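## Task

The cell is paused. Scene 1 log: 02:53:04 MOVER removed the lid of R38 at N3 and parked it on LP1; 02:53:31 removed the lid of B83 at N1, parked on LP3; 02:53:58 removed the lid of B33 at N2, parked on LP2; 02:55:40 DISPENSER error aborted the run; 02:55:55 AUTO-RECOVER placed the LP1 lid on N2 (done); 02:56:20 placed the LP2 lid on N1 (done); 02:56:51 the watchdog halted AUTO-RECOVER. Get every plate covered by its own lid, seated all the way down, with each plate still at its original nest, then press CONTINUE. Lids carry no marks, so ownership comes only from the log. If what you see disagrees with the log, press CALL instead, and every plate and lid must be back exactly as it began. Pressing RETRY, CONTINUE or SKIP while a gripper holds labware, or while any plate at a nest is not seated in it or any lid there is not seated on a plate, fails the job. A result that stays only because the robot holds it does not count: release and move the hands away at the end (resting on the panel housing, the CALL key or the needed key still counts as away).

## Robot and tools

Robot: two six-joint arms, left_arm and right_arm, each with a parallel two-finger gripper. The names are labels only, not image sides. Either arm may be parked out of the way. Deck labels mark nests (N1, N2, N3) and lid parks (LP1, LP2, LP3) in no fixed layout. The PANEL has four keys, left to right as seen facing it: RETRY (white), CONTINUE (green), SKIP (yellow), CALL (blue). The first three are go keys: the job ends as soon as one goes down. After CALL the job ends when the robot stops. A key is pressed by pushing it until it latches. A wrong or early go key is worse than none.

Scene frame: origin on the table top between the arms, +z up, +x out over the table, left_arm on the +y side. Printed hand positions are in metres and may be off, more so at long reach. Gripper axes: fingers point along its +z, close along its y. The reported point sits between the pads when closed; closed fingertips extend about 33 mm past it, fully open about 9 mm. Closing pushes the tips roughly 24 mm further out, so keep that clearance above surfaces.

Row format (used by both execute_actions and move): one flat list of 18 numbers, each in [-1, 1], always covering both arms. Numbers 1-9 are left_arm: dx, dy, dz, rx, ry, rz, then left_gripper position, force_limit, speed. Numbers 10-18 are the same nine for right_arm/right_gripper. The first six of each arm are an offset, not a pose: a target displacement expressed in that gripper's own axes, counted from its measured pose in the latest result that showed it (or, before any such result in the scene and in later calls of the same reply, from where it stands when the action begins). 1.0 equals 0.6 m for dx, dy, dz and 180 degrees for the rotation vector rx, ry, rz. Each row in a list is counted from that same base, not from the row before. All zeros therefore pull the hand back to the base pose; it is not a pause. The three gripper numbers are absolute commands: position +1 = fully open (140 mm), pads touch near -0.8, -1 = close until blocked; force_limit about 14 N at -1, 60 N at 0, 107 N at +1; speed about 30, 140, 250 mm/s at -1, 0, +1. To keep a gripper unchanged, resend its last three values (0 is a real command). To squeeze harder while holding, raise force_limit and change position slightly, e.g. -1 to -0.98.

Tools:
- execute_actions {actions, pictures}: actions is an empty list (just report state, with images), or one item. An action item is {rows: 1-15 rows, steps: up to 15, default 15}; each control step is 1/30 s and the last row repeats. A wait item is {steps: up to 300}, counted from the previous result. pictures true adds camera images. An action needs at least 11 steps; the final 11 run after the result is taken, while you reply.
- move {target, speed}: target is one 18-number row as above; each gripper travels a straight path toward its offset target, both finishing together, 0.5 to 10 s. speed is m/s, 0.002 to 0.5 (default 0.25); turning allowed up to twice that in rad/s. Paths ignore obstacles and the other arm.
- wait {seconds}: 0 to 10, robot gets nothing new.
- zoom_image {camera, region}: camera is cam_high, cam_left_wrist or cam_right_wrist (all 672x504); region [x0, y0, x1, y1] in pixels from the top-left, at most 504 by 504.
- finished_scene {scene}: 1 or 2; ends that scene for good and reports success.

Motion limits: each step the command is clipped to 70 mm and 16 degrees from the measured pose, so long offsets take several actions; check the reported pose and command the remainder. Position wins over orientation if both cannot be met.

Reading results: the state line gives each gripper's position, quaternion (wxyz) and velocities. object_status: 0 moving, 1 blocked while opening, 2 blocked while closing (a grip), 3 reached target or pads met. position_measured counts run from 3 (open) to 230 (pads together). HELD marks steps the clearance check withheld; a 'pose unreachable' line names the arm affected. A 'Hand target' line shows where each gripper is being driven. The 'move:' line gives the ending (done, off_target, moving, held, fault) and limits (paced = pose clipped; held = some steps blocked, after which the arm may rush). Flange force, joint torques and MOTOR HOT lines indicate contact and load.

Avoid: arms are stiff, so a target even a few millimetres past firm contact can trigger a fault stop (joint torque over its limit, or 144 N outside force), freezing that arm 10 s. Fast touches hit harder. Never collide the arms, slam or drop labware, or knock anything off the table. Release every grip before any go key, verify each lid is seated flat on the correct plate, then move clear.

Each tool is called after "Request:" as a command line: name --argument value for each argument, lists and objects as JSON in quotes; but a table of rows of numbers goes row by row, as --pt "numbers of a row", without its own name.

## Session

Request:
execute_actions --actions '[]'

Scene clock: 0.00 s of 9600.00 s.
left_arm: end_effector_position=(+0.2515, -0.1870, +0.3442) position_measured=3 object_status=3 end_effector_quat_wxyz=(+0.416, +0.820, -0.308, -0.245) end_effector_velocity=(-0.000, +0.001, -0.001) end_effector_angular_velocity=(+0.002, +0.001, +0.000) | right_arm: end_effector_position=(+0.4079, -0.6122, +0.2756) position_measured=3 object_status=3 end_effector_quat_wxyz=(+0.643, -0.682, -0.256, +0.236) end_effector_velocity=(-0.000, +0.000, +0.000) end_effector_angular_velocity=(+0.002, +0.001, +0.000)
Joint positions: left_arm=[-0.816  0.498  1.391 -1.028  1.409  1.673] | right_arm=[-0.777  0.483  1.9    0.349  2.236  0.23 ]
Joint velocities: left_arm=[ 0.    -0.001  0.003  0.     0.    -0.   ] | right_arm=[-0.     0.     0.001  0.     0.001 -0.   ]
Joint torques (N m, as the joint torque sensors report them, + toward a larger angle): no reading
Flange force (N, the push that the arm receives, along the gripper's own x y z axes): no reading
Hand target (left_arm): +0.251, -0.187, +0.344; +0.416, +0.820, -0.308, -0.245
Hand target (right_arm): +0.408, -0.612, +0.276; +0.643, -0.682, -0.256, +0.236

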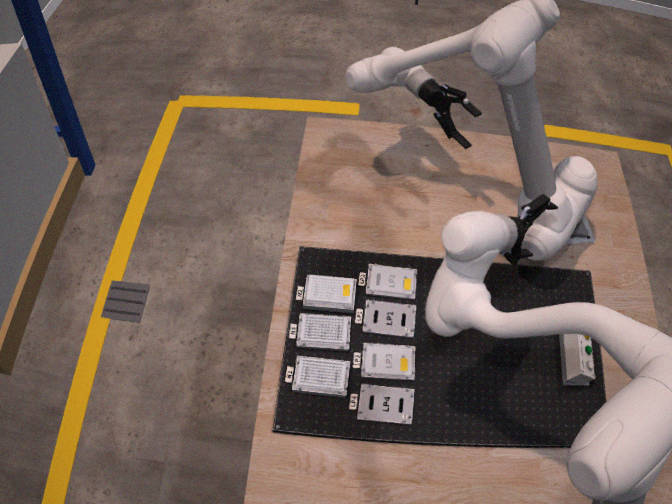

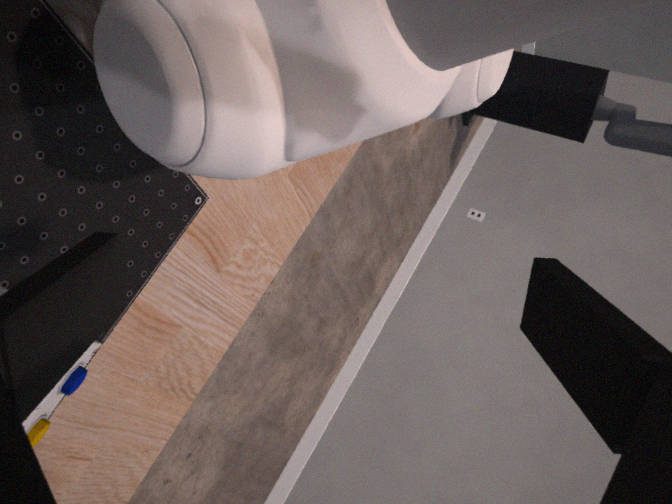

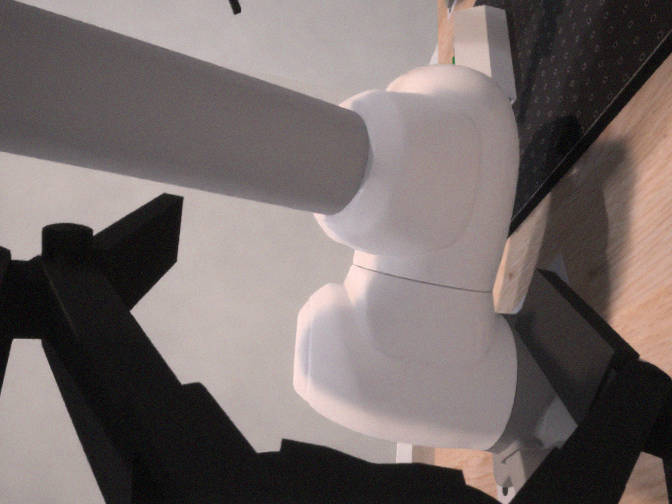

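Request:
zoom_image --camera "cam_high" --region '[260, 240, 460, 440]'

Request:
zoom_image --camera "cam_high" --region '[520, 290, 640, 410]'

Region (260, 240, 460, 440) of cam_high's 672x504 image, scaled by 2.520, with more detail than that image has.

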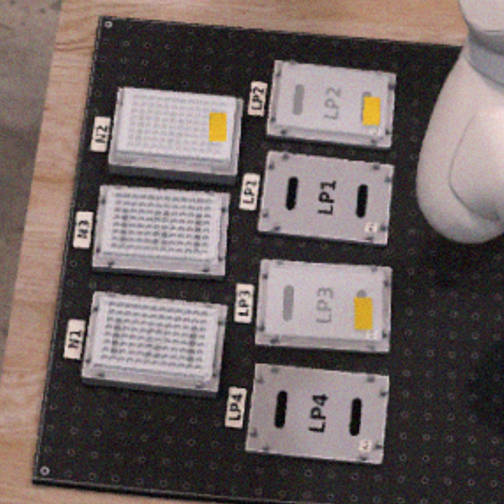

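Region (520, 290, 640, 410) of cam_high's 672x504 image, scaled by 4.200, with more detail than that image has.

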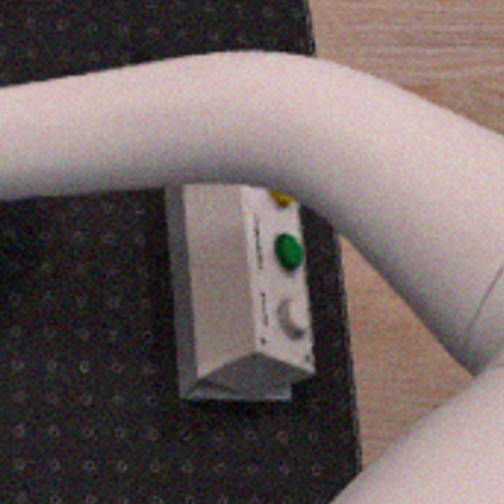

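The log says the LP2 lid went to N1, but LP2 still holds a lid and N1 is bare. That is a contradiction, so the key to press is CALL. First I need to locate it.

Request:
move --target '[-0.454,-0.100,-0.217,0.282,0.166,-0.209,-1,0,0, 0,0,0,0,0,0,1,0,0]' --speed 0.3

Scene clock: 5.20 s of 9600.00 s.
left_arm: end_effector_position=(+0.1669, +0.1032, +0.4027) position_measured=233 object_status=3 end_effector_quat_wxyz=(-0.000, +1.000, +0.001, +0.000) end_effector_velocity=(-0.001, +0.000, -0.000) end_effector_angular_velocity=(+0.000, +0.000, -0.001) | right_arm: end_effector_position=(+0.4079, -0.6122, +0.2756) position_measured=3 object_status=3 end_effector_quat_wxyz=(+0.643, -0.682, -0.256, +0.236) end_effector_velocity=(-0.000, +0.000, -0.000) end_effector_angular_velocity=(+0.001, +0.001, +0.000)
Joint positions: left_arm=[-1.107  0.005  1.633  0.001  1.504  0.395] | right_arm=[-0.777  0.483  1.9    0.349  2.236  0.23 ]
Joint velocities: left_arm=[-0.001 -0.001  0.001 -0.     0.    -0.   ] | right_arm=[ 0.     0.001  0.001 -0.     0.    -0.   ]
Joint torques (N m, as the joint torque sensors report them, + toward a larger angle): left_arm=[  2.83 -43.72 -41.3    4.6   -0.07   0.63] | right_arm=[ -0.45 -79.85 -27.06   3.09   2.54  -0.08]
Flange force (N, the push that the arm receives, along the gripper's own x y z axes): left_arm=[-4.4 4.8 -0.9] | right_arm=[2.9 6.0 -4.7]
Hand target (left_arm): +0.167, +0.103, +0.403; -0.000, +1.000, +0.001, +0.000
Hand target (right_arm): +0.408, -0.612, +0.276; +0.643, -0.682, -0.256, +0.236
Off the commanded pose (left_arm): 0.001 m, 0 deg.
Off the commanded pose (right_arm): 0.000 m, 0 deg.
Kept back: nothing.
move: done

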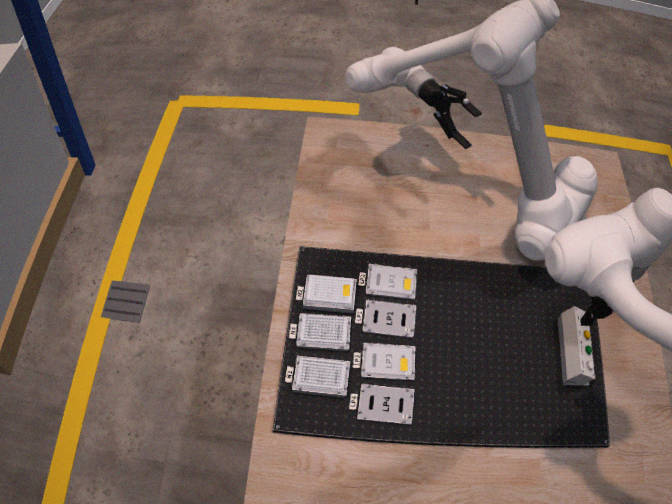

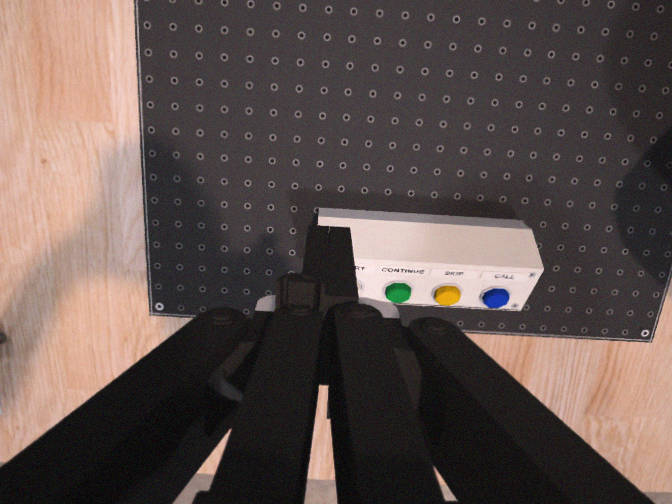

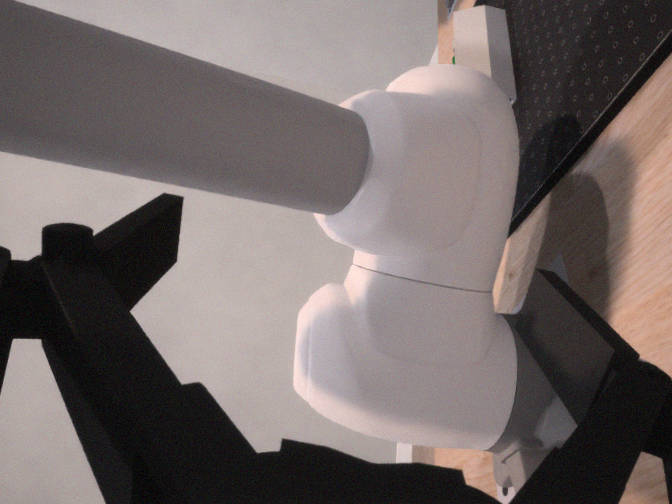

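Request:
move --target '[-0.385,0.278,0.37,0,0.222,0,-1,0,0, 0,0,0,0,0,0,1,0,0]' --speed 0.3

Scene clock: 8.77 s of 9600.00 s.
left_arm: end_effector_position=(-0.0630, -0.0626, +0.1800) position_measured=233 object_status=3 end_effector_quat_wxyz=(-0.001, +0.940, +0.000, +0.342) end_effector_velocity=(+0.001, +0.001, -0.002) end_effector_angular_velocity=(+0.004, -0.002, -0.000) | right_arm: end_effector_position=(+0.4079, -0.6122, +0.2756) position_measured=3 object_status=3 end_effector_quat_wxyz=(+0.643, -0.682, -0.256, +0.236) end_effector_velocity=(-0.000, +0.000, +0.000) end_effector_angular_velocity=(+0.001, +0.000, +0.000)
Joint positions: left_arm=[-1.837  0.368  1.761  0.673  1.343 -0.604] | right_arm=[-0.777  0.483  1.9    0.349  2.236  0.23 ]
Joint velocities: left_arm=[0.    0.002 0.002 0.001 0.    0.   ] | right_arm=[ 0.  0.  0.  0.  0. -0.]
Joint torques (N m, as the joint torque sensors report them, + toward a larger angle): left_arm=[  3.7  -76.82 -35.26   4.89   0.88   0.41] | right_arm=[ -0.49 -78.13 -26.28   3.14   2.52  -0.02]
Flange force (N, the push that the arm receives, along the gripper's own x y z axes): left_arm=[-7.3 4.2 -2.9] | right_arm=[2.7 3.6 -4.5]
Hand target (left_arm): -0.063, -0.063, +0.180; -0.001, +0.940, +0.000, +0.342
Hand target (right_arm): +0.408, -0.612, +0.276; +0.643, -0.682, -0.256, +0.236
Off the commanded pose (left_arm): 0.001 m, 0 deg.
Off the commanded pose (right_arm): 0.000 m, 0 deg.
Kept back: nothing.
move: done

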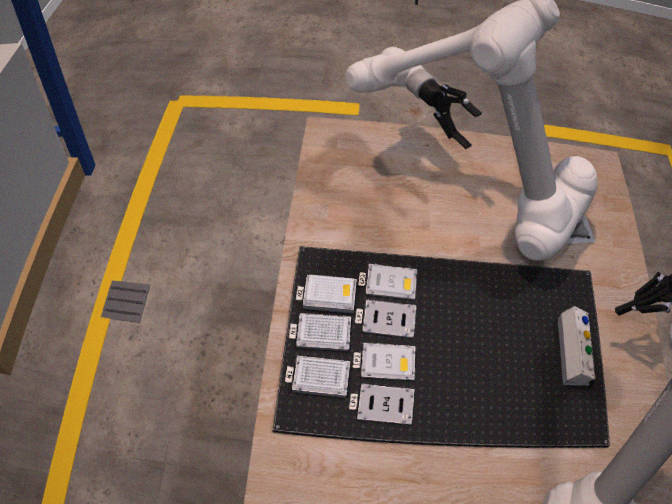

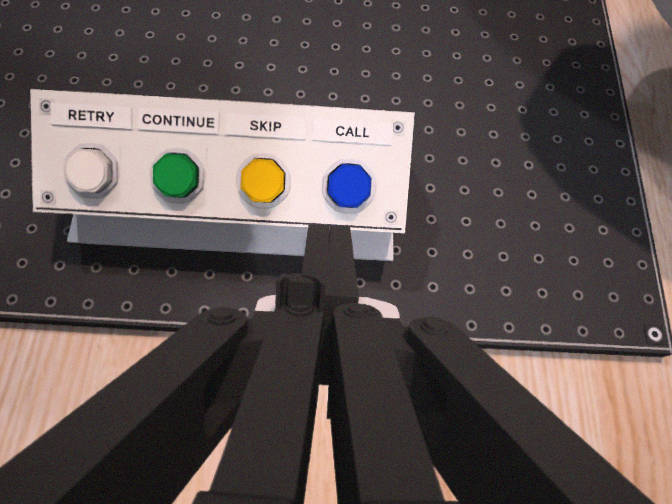

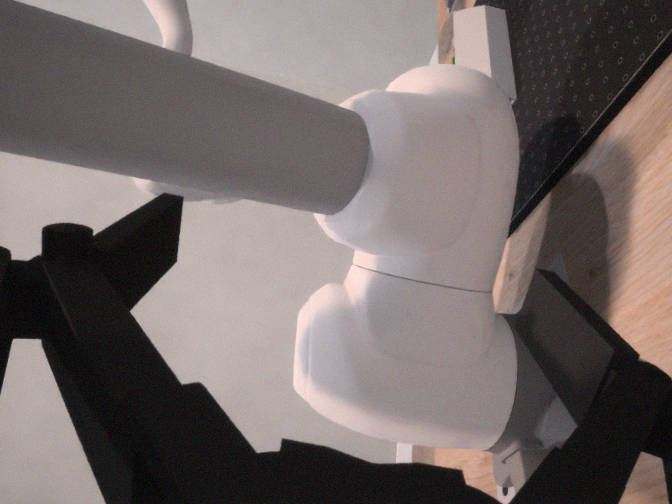

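Request:
move --target '[0,0.019,0.1,0,0,0,-1,0,0, 0,0,0,0,0,0,1,0,0]' --speed 0.15

Scene clock: 9.93 s of 9600.00 s.
left_arm: end_effector_position=(-0.0244, -0.0739, +0.1342) position_measured=233 object_status=3 end_effector_quat_wxyz=(-0.001, +0.940, +0.001, +0.342) end_effector_velocity=(-0.000, +0.000, -0.001) end_effector_angular_velocity=(+0.001, -0.000, -0.000) | right_arm: end_effector_position=(+0.4079, -0.6122, +0.2756) position_measured=3 object_status=3 end_effector_quat_wxyz=(+0.643, -0.682, -0.256, +0.236) end_effector_velocity=(+0.000, -0.000, -0.000) end_effector_angular_velocity=(-0.001, -0.000, +0.000)
Joint positions: left_arm=[-1.779  0.412  1.794  0.709  1.253 -0.617] | right_arm=[-0.777  0.483  1.9    0.349  2.236  0.23 ]
Joint velocities: left_arm=[-0.     0.     0.001 -0.    -0.     0.   ] | right_arm=[ 0.     0.    -0.001 -0.    -0.     0.   ]
Joint torques (N m, as the joint torque sensors report them, + toward a larger angle): left_arm=[  1.54 -76.27 -33.67   3.97   0.79   0.03] | right_arm=[ -0.43 -79.46 -26.68   2.97   2.49   0.08]
Flange force (N, the push that the arm receives, along the gripper's own x y z axes): left_arm=[-1.8 1.9 -2.6] | right_arm=[3.1 4.9 -5.3]
Hand target (left_arm): -0.024, -0.074, +0.134; -0.001, +0.940, +0.001, +0.342
Hand target (right_arm): +0.408, -0.612, +0.276; +0.643, -0.682, -0.256, +0.236
Off the commanded pose (left_arm): 0.000 m, 0 deg.
Off the commanded pose (right_arm): 0.000 m, 0 deg.
Kept back: nothing.
move: done

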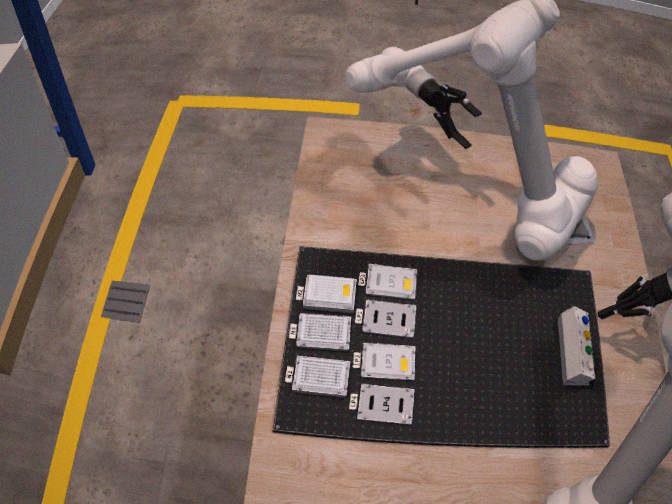

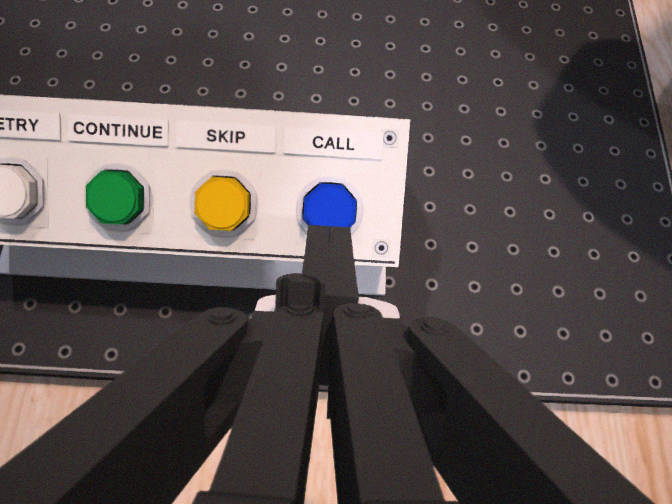

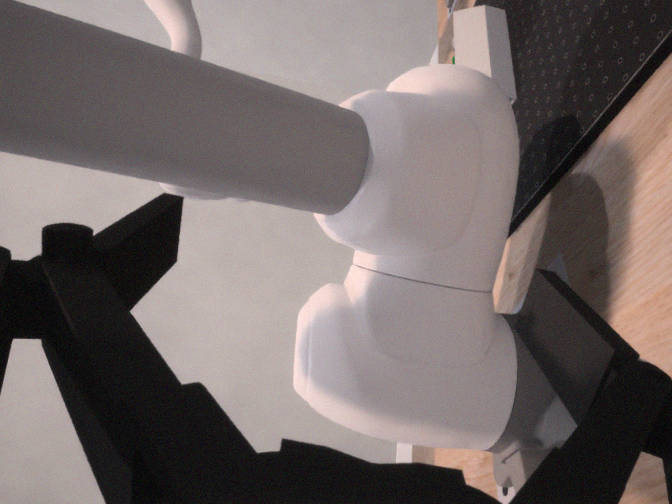

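Request:
move --target '[0.007,0,0.066,0,0,0,-1,0,0, 0,0,0,0,0,0,1,0,0]' --speed 0.08

Request:
zoom_image --camera "cam_high" --region '[540, 270, 660, 390]'

Scene clock: 12.77 s of 9600.00 s.
left_arm: end_effector_position=(+0.0043, -0.0739, +0.1066) position_measured=233 object_status=3 end_effector_quat_wxyz=(-0.001, +0.940, +0.001, +0.342) end_effector_velocity=(-0.000, -0.000, +0.001) end_effector_angular_velocity=(-0.001, +0.001, +0.001) | right_arm: end_effector_position=(+0.4079, -0.6122, +0.2756) position_measured=3 object_status=3 end_effector_quat_wxyz=(+0.643, -0.682, -0.256, +0.236) end_effector_velocity=(+0.000, -0.000, -0.000) end_effector_angular_velocity=(-0.001, -0.001, -0.000)
Joint positions: left_arm=[-1.739  0.433  1.824  0.737  1.194 -0.628] | right_arm=[-0.777  0.483  1.9    0.349  2.236  0.23 ]
Joint velocities: left_arm=[ 0.    -0.001 -0.001 -0.001 -0.    -0.   ] | right_arm=[ 0.     0.    -0.001  0.    -0.001  0.   ]
Joint torques (N m, as the joint torque sensors report them, + toward a larger angle): left_arm=[  6.42 -77.   -33.39   4.04   0.66   0.08] | right_arm=[ -0.23 -78.99 -26.53   3.14   2.57   0.13]
Flange force (N, the push that the arm receives, along the gripper's own x y z axes): left_arm=[-6.7 -1.8 -7.0] | right_arm=[2.2 4.4 -4.8]
Hand target (left_arm): +0.004, -0.074, +0.107; -0.001, +0.940, +0.001, +0.342
Hand target (right_arm): +0.408, -0.612, +0.276; +0.643, -0.682, -0.256, +0.236
Off the commanded pose (left_arm): 0.000 m, 0 deg.
Off the commanded pose (right_arm): 0.000 m, 0 deg.
Kept back: nothing.
move: done

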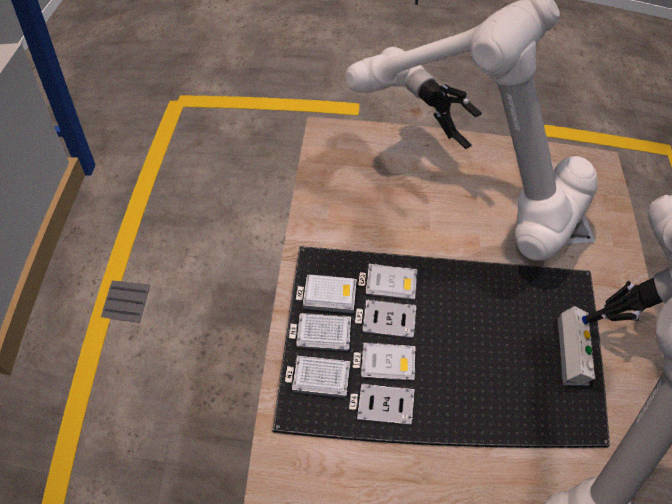

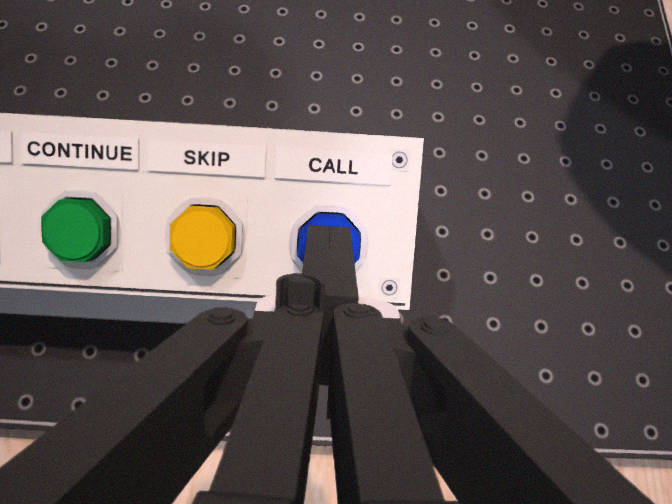

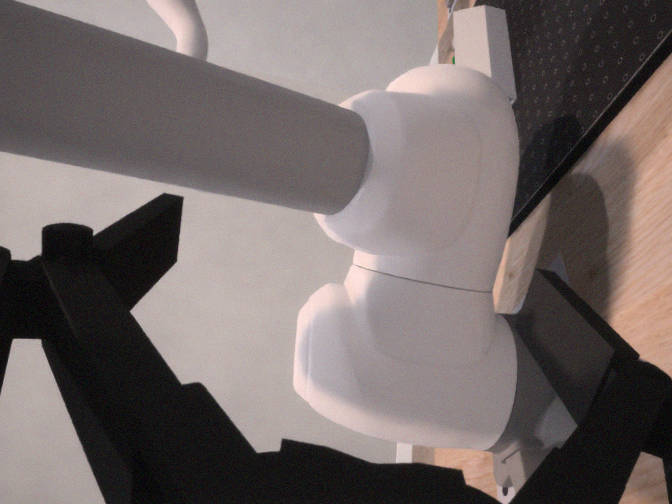

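Region (540, 270, 660, 390) of cam_high's 672x504 image, scaled by 4.200, with more detail than that image has.

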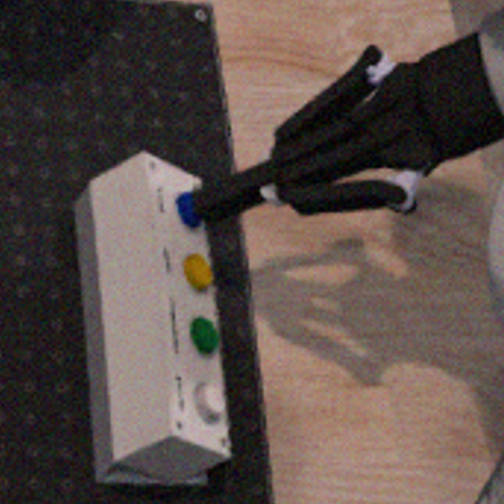

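Request:
move --target '[0.008,0,-0.008,0,0,0,-1,0,0, 0,0,0,0,0,0,1,0,0]' --speed 0.03

Request:
move --target '[0,0,0.012,0,0,0,-1,0,0, 0,0,0,0,0,0,1,0,0]' --speed 0.02

Scene clock: 13.93 s of 9600.00 s.
left_arm: end_effector_position=(+0.0049, -0.0739, +0.1134) position_measured=233 object_status=3 end_effector_quat_wxyz=(-0.001, +0.940, +0.001, +0.342) end_effector_velocity=(+0.000, +0.000, +0.000) end_effector_angular_velocity=(+0.000, -0.000, +0.000) | right_arm: end_effector_position=(+0.4079, -0.6122, +0.2756) position_measured=3 object_status=3 end_effector_quat_wxyz=(+0.643, -0.682, -0.256, +0.236) end_effector_velocity=(+0.000, -0.000, -0.000) end_effector_angular_velocity=(-0.002, -0.002, -0.000)
Joint positions: left_arm=[-1.738  0.425  1.82   0.734  1.202 -0.619] | right_arm=[-0.777  0.483  1.9    0.349  2.236  0.23 ]
Joint velocities: left_arm=[ 0. -0.  0.  0.  0.  0.] | right_arm=[-0.    -0.    -0.001 -0.    -0.001 -0.   ]
Joint torques (N m, as the joint torque sensors report them, + toward a larger angle): left_arm=[  3.92 -75.69 -33.53   3.89   0.78  -0.06] | right_arm=[  0.64 -77.82 -26.73   3.18   2.54  -0.02]
Flange force (N, the push that the arm receives, along the gripper's own x y z axes): left_arm=[-3.2 -1.4 -4.9] | right_arm=[0.5 2.8 -3.8]
Hand target (left_arm): +0.005, -0.074, +0.113; -0.001, +0.940, +0.001, +0.342
Hand target (right_arm): +0.408, -0.612, +0.276; +0.643, -0.682, -0.256, +0.236
Off the commanded pose (left_arm): 0.000 m, 0 deg.
Off the commanded pose (right_arm): 0.000 m, 0 deg.
Kept back: nothing.
move: done

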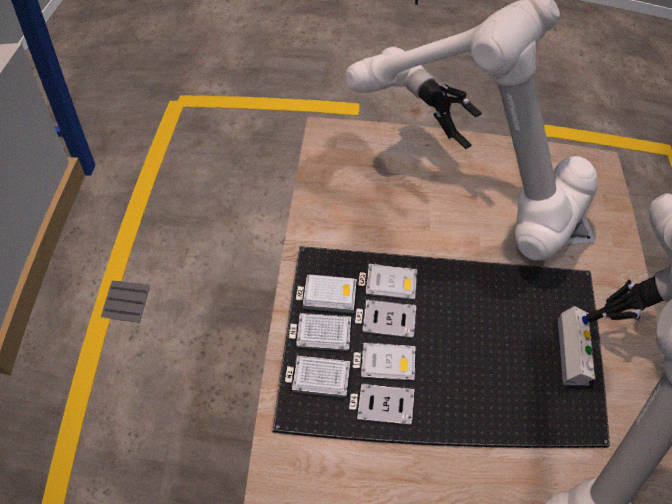

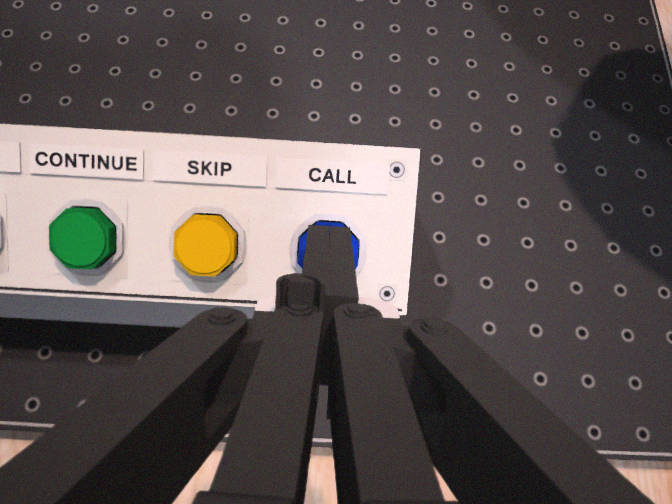

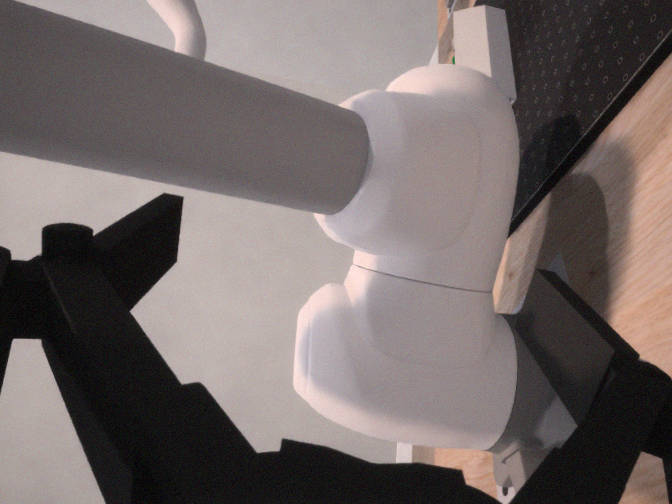

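Scene clock: 14.63 s of 9600.00 s.
left_arm: end_effector_position=(+0.0095, -0.0739, +0.1079) position_measured=233 object_status=3 end_effector_quat_wxyz=(-0.001, +0.940, +0.001, +0.342) end_effector_velocity=(+0.000, -0.000, -0.000) end_effector_angular_velocity=(+0.000, -0.000, -0.000) | right_arm: end_effector_position=(+0.4079, -0.6122, +0.2756) position_measured=3 object_status=3 end_effector_quat_wxyz=(+0.643, -0.682, -0.256, +0.236) end_effector_velocity=(-0.000, +0.000, +0.000) end_effector_angular_velocity=(-0.001, -0.000, +0.000)
Joint positions: left_arm=[-1.732  0.43   1.826  0.74   1.191 -0.622] | right_arm=[-0.777  0.483  1.9    0.349  2.236  0.23 ]
Joint velocities: left_arm=[ 0.     0.001 -0.     0.    -0.     0.   ] | right_arm=[ 0.    -0.001  0.     0.    -0.     0.001]
Joint torques (N m, as the joint torque sensors report them, + toward a larger angle): left_arm=[  7.19 -76.59 -31.25   4.45   1.01   0.46] | right_arm=[ -1.74 -78.3  -26.43   3.16   2.56   0.19]
Flange force (N, the push that the arm receives, along the gripper's own x y z axes): left_arm=[-7.9 2.2 -8.9] | right_arm=[4.1 3.4 -3.6]
Hand target (left_arm): +0.010, -0.074, +0.108; -0.001, +0.940, +0.001, +0.342
Hand target (right_arm): +0.408, -0.612, +0.276; +0.643, -0.682, -0.256, +0.236
Off the commanded pose (left_arm): 0.000 m, 0 deg.
Off the commanded pose (right_arm): 0.000 m, 0 deg.
Kept back: nothing.
move: done

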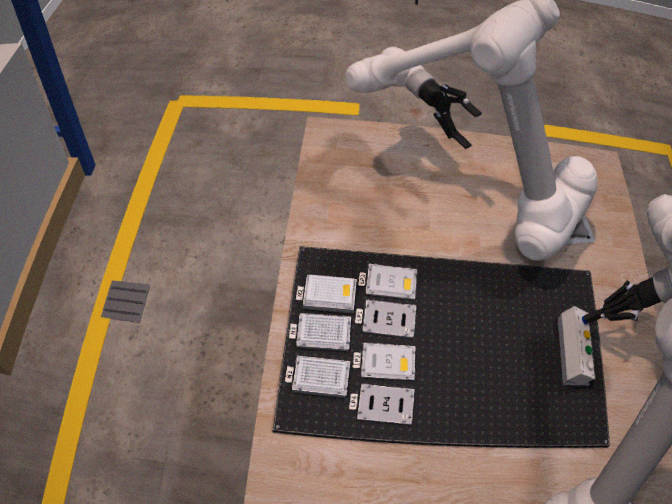

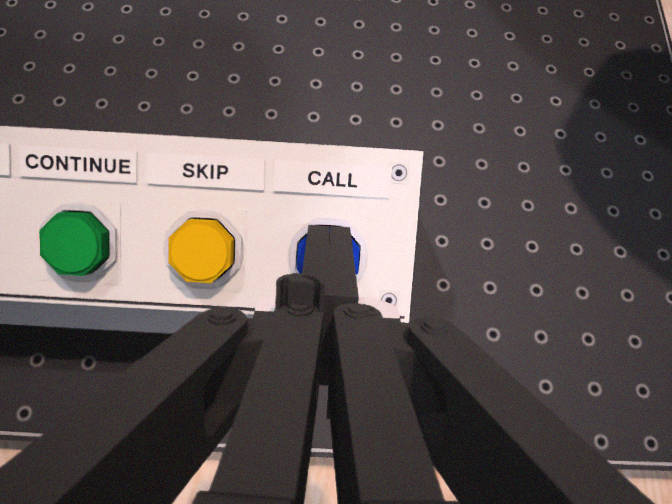

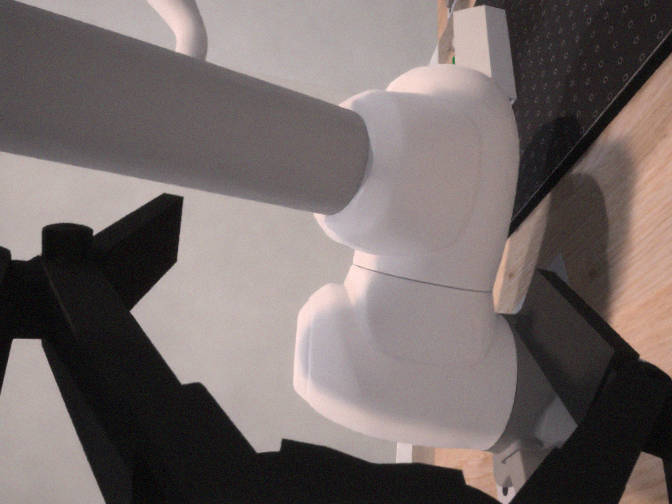

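Request:
execute_actions --actions '[{"rows":[[-0.001,0,0.002,0,0,0,-1,0,0,0,0,0,0,0,0,1,0,0],[-0.002,0,0.004,0,0,0,-1,0,0,0,0,0,0,0,0,1,0,0],[-0.002,0,0.006,0,0,0,-1,0,0,0,0,0,0,0,0,1,0,0]],"steps":11}]'

Request:
execute_actions --actions '[{"steps":15}]'

Scene clock: 15.20 s of 9600.00 s.
left_arm: end_effector_position=(+0.0095, -0.0739, +0.1079) position_measured=233 object_status=3 end_effector_quat_wxyz=(-0.001, +0.940, +0.001, +0.342) end_effector_velocity=(-0.000, -0.000, +0.000) end_effector_angular_velocity=(-0.001, +0.000, -0.001) | right_arm: end_effector_position=(+0.4079, -0.6122, +0.2756) position_measured=3 object_status=3 end_effector_quat_wxyz=(+0.643, -0.682, -0.256, +0.236) end_effector_velocity=(-0.001, +0.000, -0.000) end_effector_angular_velocity=(-0.001, +0.000, -0.000)
Joint positions: left_arm=[-1.732  0.43   1.826  0.74   1.191 -0.622] | right_arm=[-0.777  0.483  1.9    0.349  2.236  0.23 ]
Joint velocities: left_arm=[-0. -0. -0. -0.  0.  0.] | right_arm=[-0.    -0.001  0.001 -0.    -0.001  0.   ]
Joint torques (N m, as the joint torque sensors report them, + toward a larger angle): left_arm=[  7.42 -76.   -32.09   4.98   0.98  -0.11] | right_arm=[ -0.42 -78.69 -26.41   3.11   2.51   0.04]
Flange force (N, the push that the arm receives, along the gripper's own x y z axes): left_arm=[-7.3 -0.1 -9.3] | right_arm=[2.5 4.0 -4.6]
Kept back: the last 11 steps of this action.
Steps of this call (steps 1 to 17: nothing new was sent). Readings (end_effector_position | what the end effector reports):
1: left_arm (+0.0095, -0.0739, +0.1079) | right_arm (+0.4079, -0.6122, +0.2756) | left_arm position_measured=233 object_status=3 | right_arm position_measured=3 object_status=3
2: left_arm (+0.0095, -0.0739, +0.1079) | right_arm (+0.4079, -0.6122, +0.2756) | left_arm position_measured=233 object_status=3 | right_arm position_measured=3 object_status=3
4: left_arm (+0.0095, -0.0739, +0.1079) | right_arm (+0.4079, -0.6122, +0.2756) | left_arm position_measured=233 object_status=3 | right_arm position_measured=3 object_status=3
8: left_arm (+0.0095, -0.0739, +0.1079) | right_arm (+0.4079, -0.6122, +0.2756) | left_arm position_measured=233 object_status=3 | right_arm position_measured=3 object_status=3
17: the state above

Scene clock: 15.70 s of 9600.00 s.
left_arm: end_effector_position=(+0.0109, -0.0739, +0.1044) position_measured=233 object_status=3 end_effector_quat_wxyz=(-0.001, +0.940, +0.001, +0.342) end_effector_velocity=(+0.000, +0.000, -0.001) end_effector_angular_velocity=(+0.001, +0.000, +0.001) | right_arm: end_effector_position=(+0.4079, -0.6122, +0.2756) position_measured=3 object_status=3 end_effector_quat_wxyz=(+0.643, -0.682, -0.256, +0.236) end_effector_velocity=(+0.000, -0.000, -0.000) end_effector_angular_velocity=(-0.001, -0.001, -0.000)
Joint positions: left_arm=[-1.73   0.433  1.828  0.742  1.186 -0.625] | right_arm=[-0.777  0.483  1.9    0.349  2.236  0.23 ]
Joint velocities: left_arm=[ 0.     0.001  0.    -0.001 -0.     0.   ] | right_arm=[-0.    -0.     0.    -0.    -0.002 -0.   ]
Joint torques (N m, as the joint torque sensors report them, + toward a larger angle): left_arm=[ 14.84 -62.39 -23.49   4.65  -1.05   0.29] | right_arm=[ -0.51 -78.73 -26.94   3.15   2.43   0.03]
Flange force (N, the push that the arm receives, along the gripper's own x y z axes): left_arm=[-2.4 -2.3 -34.0] | right_arm=[2.3 3.5 -3.6]
Hand target (left_arm): +0.011, -0.074, +0.104; -0.001, +0.940, +0.001, +0.342
Hand target (right_arm): +0.408, -0.612, +0.276; +0.643, -0.682, -0.256, +0.236
Off the commanded pose (left_arm): 0.000 m, 0 deg.
Off the commanded pose (right_arm): 0.000 m, 0 deg.
Kept back: nothing.
Steps of this call (steps 1 to 11: the last 11 steps of your previous action; steps 12 to 15: nothing new was sent). Readings (end_effector_position | what the end effector reports):
1: left_arm (+0.0095, -0.0739, +0.1078) | right_arm (+0.4079, -0.6122, +0.2756) | left_arm position_measured=233 object_status=3 | right_arm position_measured=3 object_status=3
2: left_arm (+0.0097, -0.0739, +0.1071) | right_arm (+0.4079, -0.6122, +0.2756) | left_arm position_measured=233 object_status=3 | right_arm position_measured=3 object_status=3
4: left_arm (+0.0106, -0.0738, +0.1049) | right_arm (+0.4079, -0.6122, +0.2756) | left_arm position_measured=233 object_status=3 | right_arm position_measured=3 object_status=3
8: left_arm (+0.0108, -0.0739, +0.1045) | right_arm (+0.4079, -0.6122, +0.2756) | left_arm position_measured=233 object_status=3 | right_arm position_measured=3 object_status=3
15: the state above

The force jumped to 34 N, so the key has probably bottomed out. I'll back off and check.

Request:
move --target '[-0.03,0.04,-0.12,0,0,0,-1,0,0, 0,0,0,0,0,0,1,0,0]' --speed 0.15

Request:
zoom_image --camera "cam_high" --region '[550, 295, 620, 385]'

Scene clock: 16.83 s of 9600.00 s.
left_arm: end_effector_position=(-0.0492, -0.0979, +0.1478) position_measured=233 object_status=3 end_effector_quat_wxyz=(-0.001, +0.940, +0.001, +0.342) end_effector_velocity=(-0.000, +0.001, -0.001) end_effector_angular_velocity=(+0.002, -0.001, -0.000) | right_arm: end_effector_position=(+0.4079, -0.6122, +0.2756) position_measured=3 object_status=3 end_effector_quat_wxyz=(+0.643, -0.682, -0.256, +0.236) end_effector_velocity=(-0.000, +0.000, +0.000) end_effector_angular_velocity=(+0.000, -0.001, -0.000)
Joint positions: left_arm=[-1.803  0.439  1.723  0.691  1.3   -0.603] | right_arm=[-0.777  0.483  1.9    0.349  2.236  0.23 ]
Joint velocities: left_arm=[-0.     0.001  0.001 -0.     0.    -0.   ] | right_arm=[-0.    -0.     0.     0.    -0.    -0.001]
Joint torques (N m, as the joint torque sensors report them, + toward a larger angle): left_arm=[  3.56 -79.41 -34.16   4.38   0.9    0.19] | right_arm=[ -0.02 -78.69 -26.42   3.24   2.24   0.09]
Flange force (N, the push that the arm receives, along the gripper's own x y z axes): left_arm=[-3.9 1.2 -4.3] | right_arm=[1.6 3.4 -5.1]
Hand target (left_arm): -0.049, -0.098, +0.148; -0.001, +0.940, +0.000, +0.342
Hand target (right_arm): +0.408, -0.612, +0.276; +0.643, -0.682, -0.256, +0.236
Off the commanded pose (left_arm): 0.000 m, 0 deg.
Off the commanded pose (right_arm): 0.000 m, 0 deg.
Kept back: nothing.
move: done

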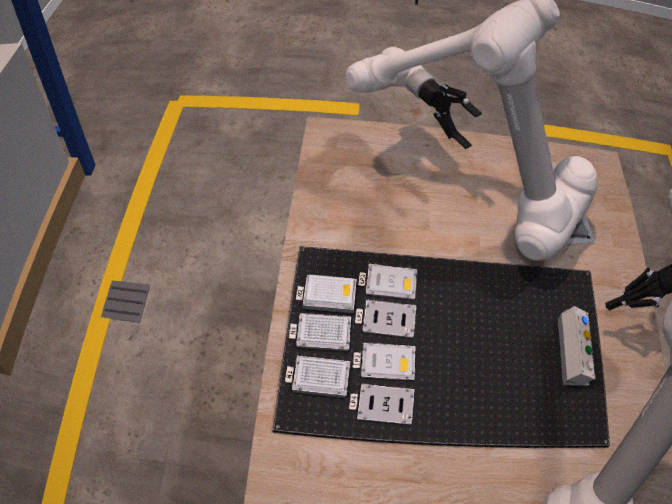

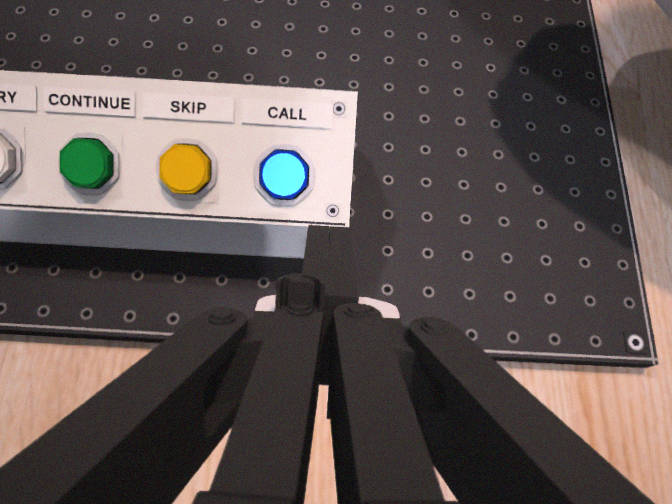

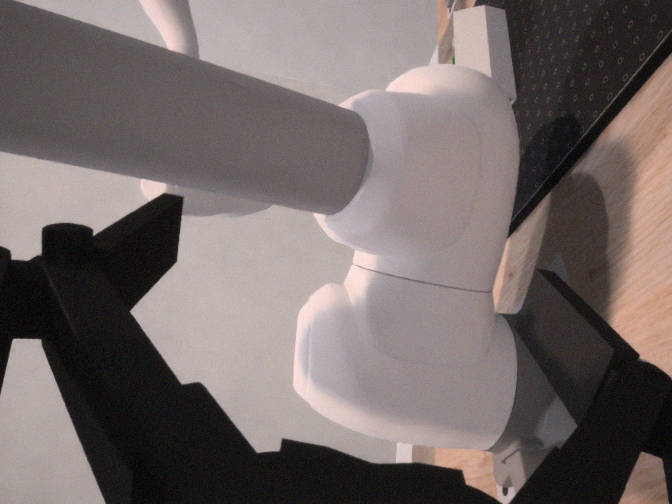

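Region (550, 295, 620, 385) of cam_high's 672x504 image, scaled by 5.600, with more detail than that image has.

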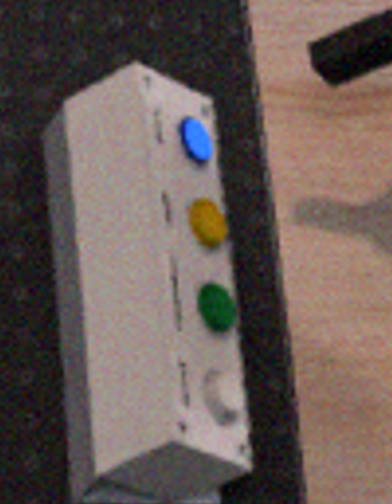

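CALL is lit and latched.

Request:
finished_scene --scene 1

The scene is finished: the task was done.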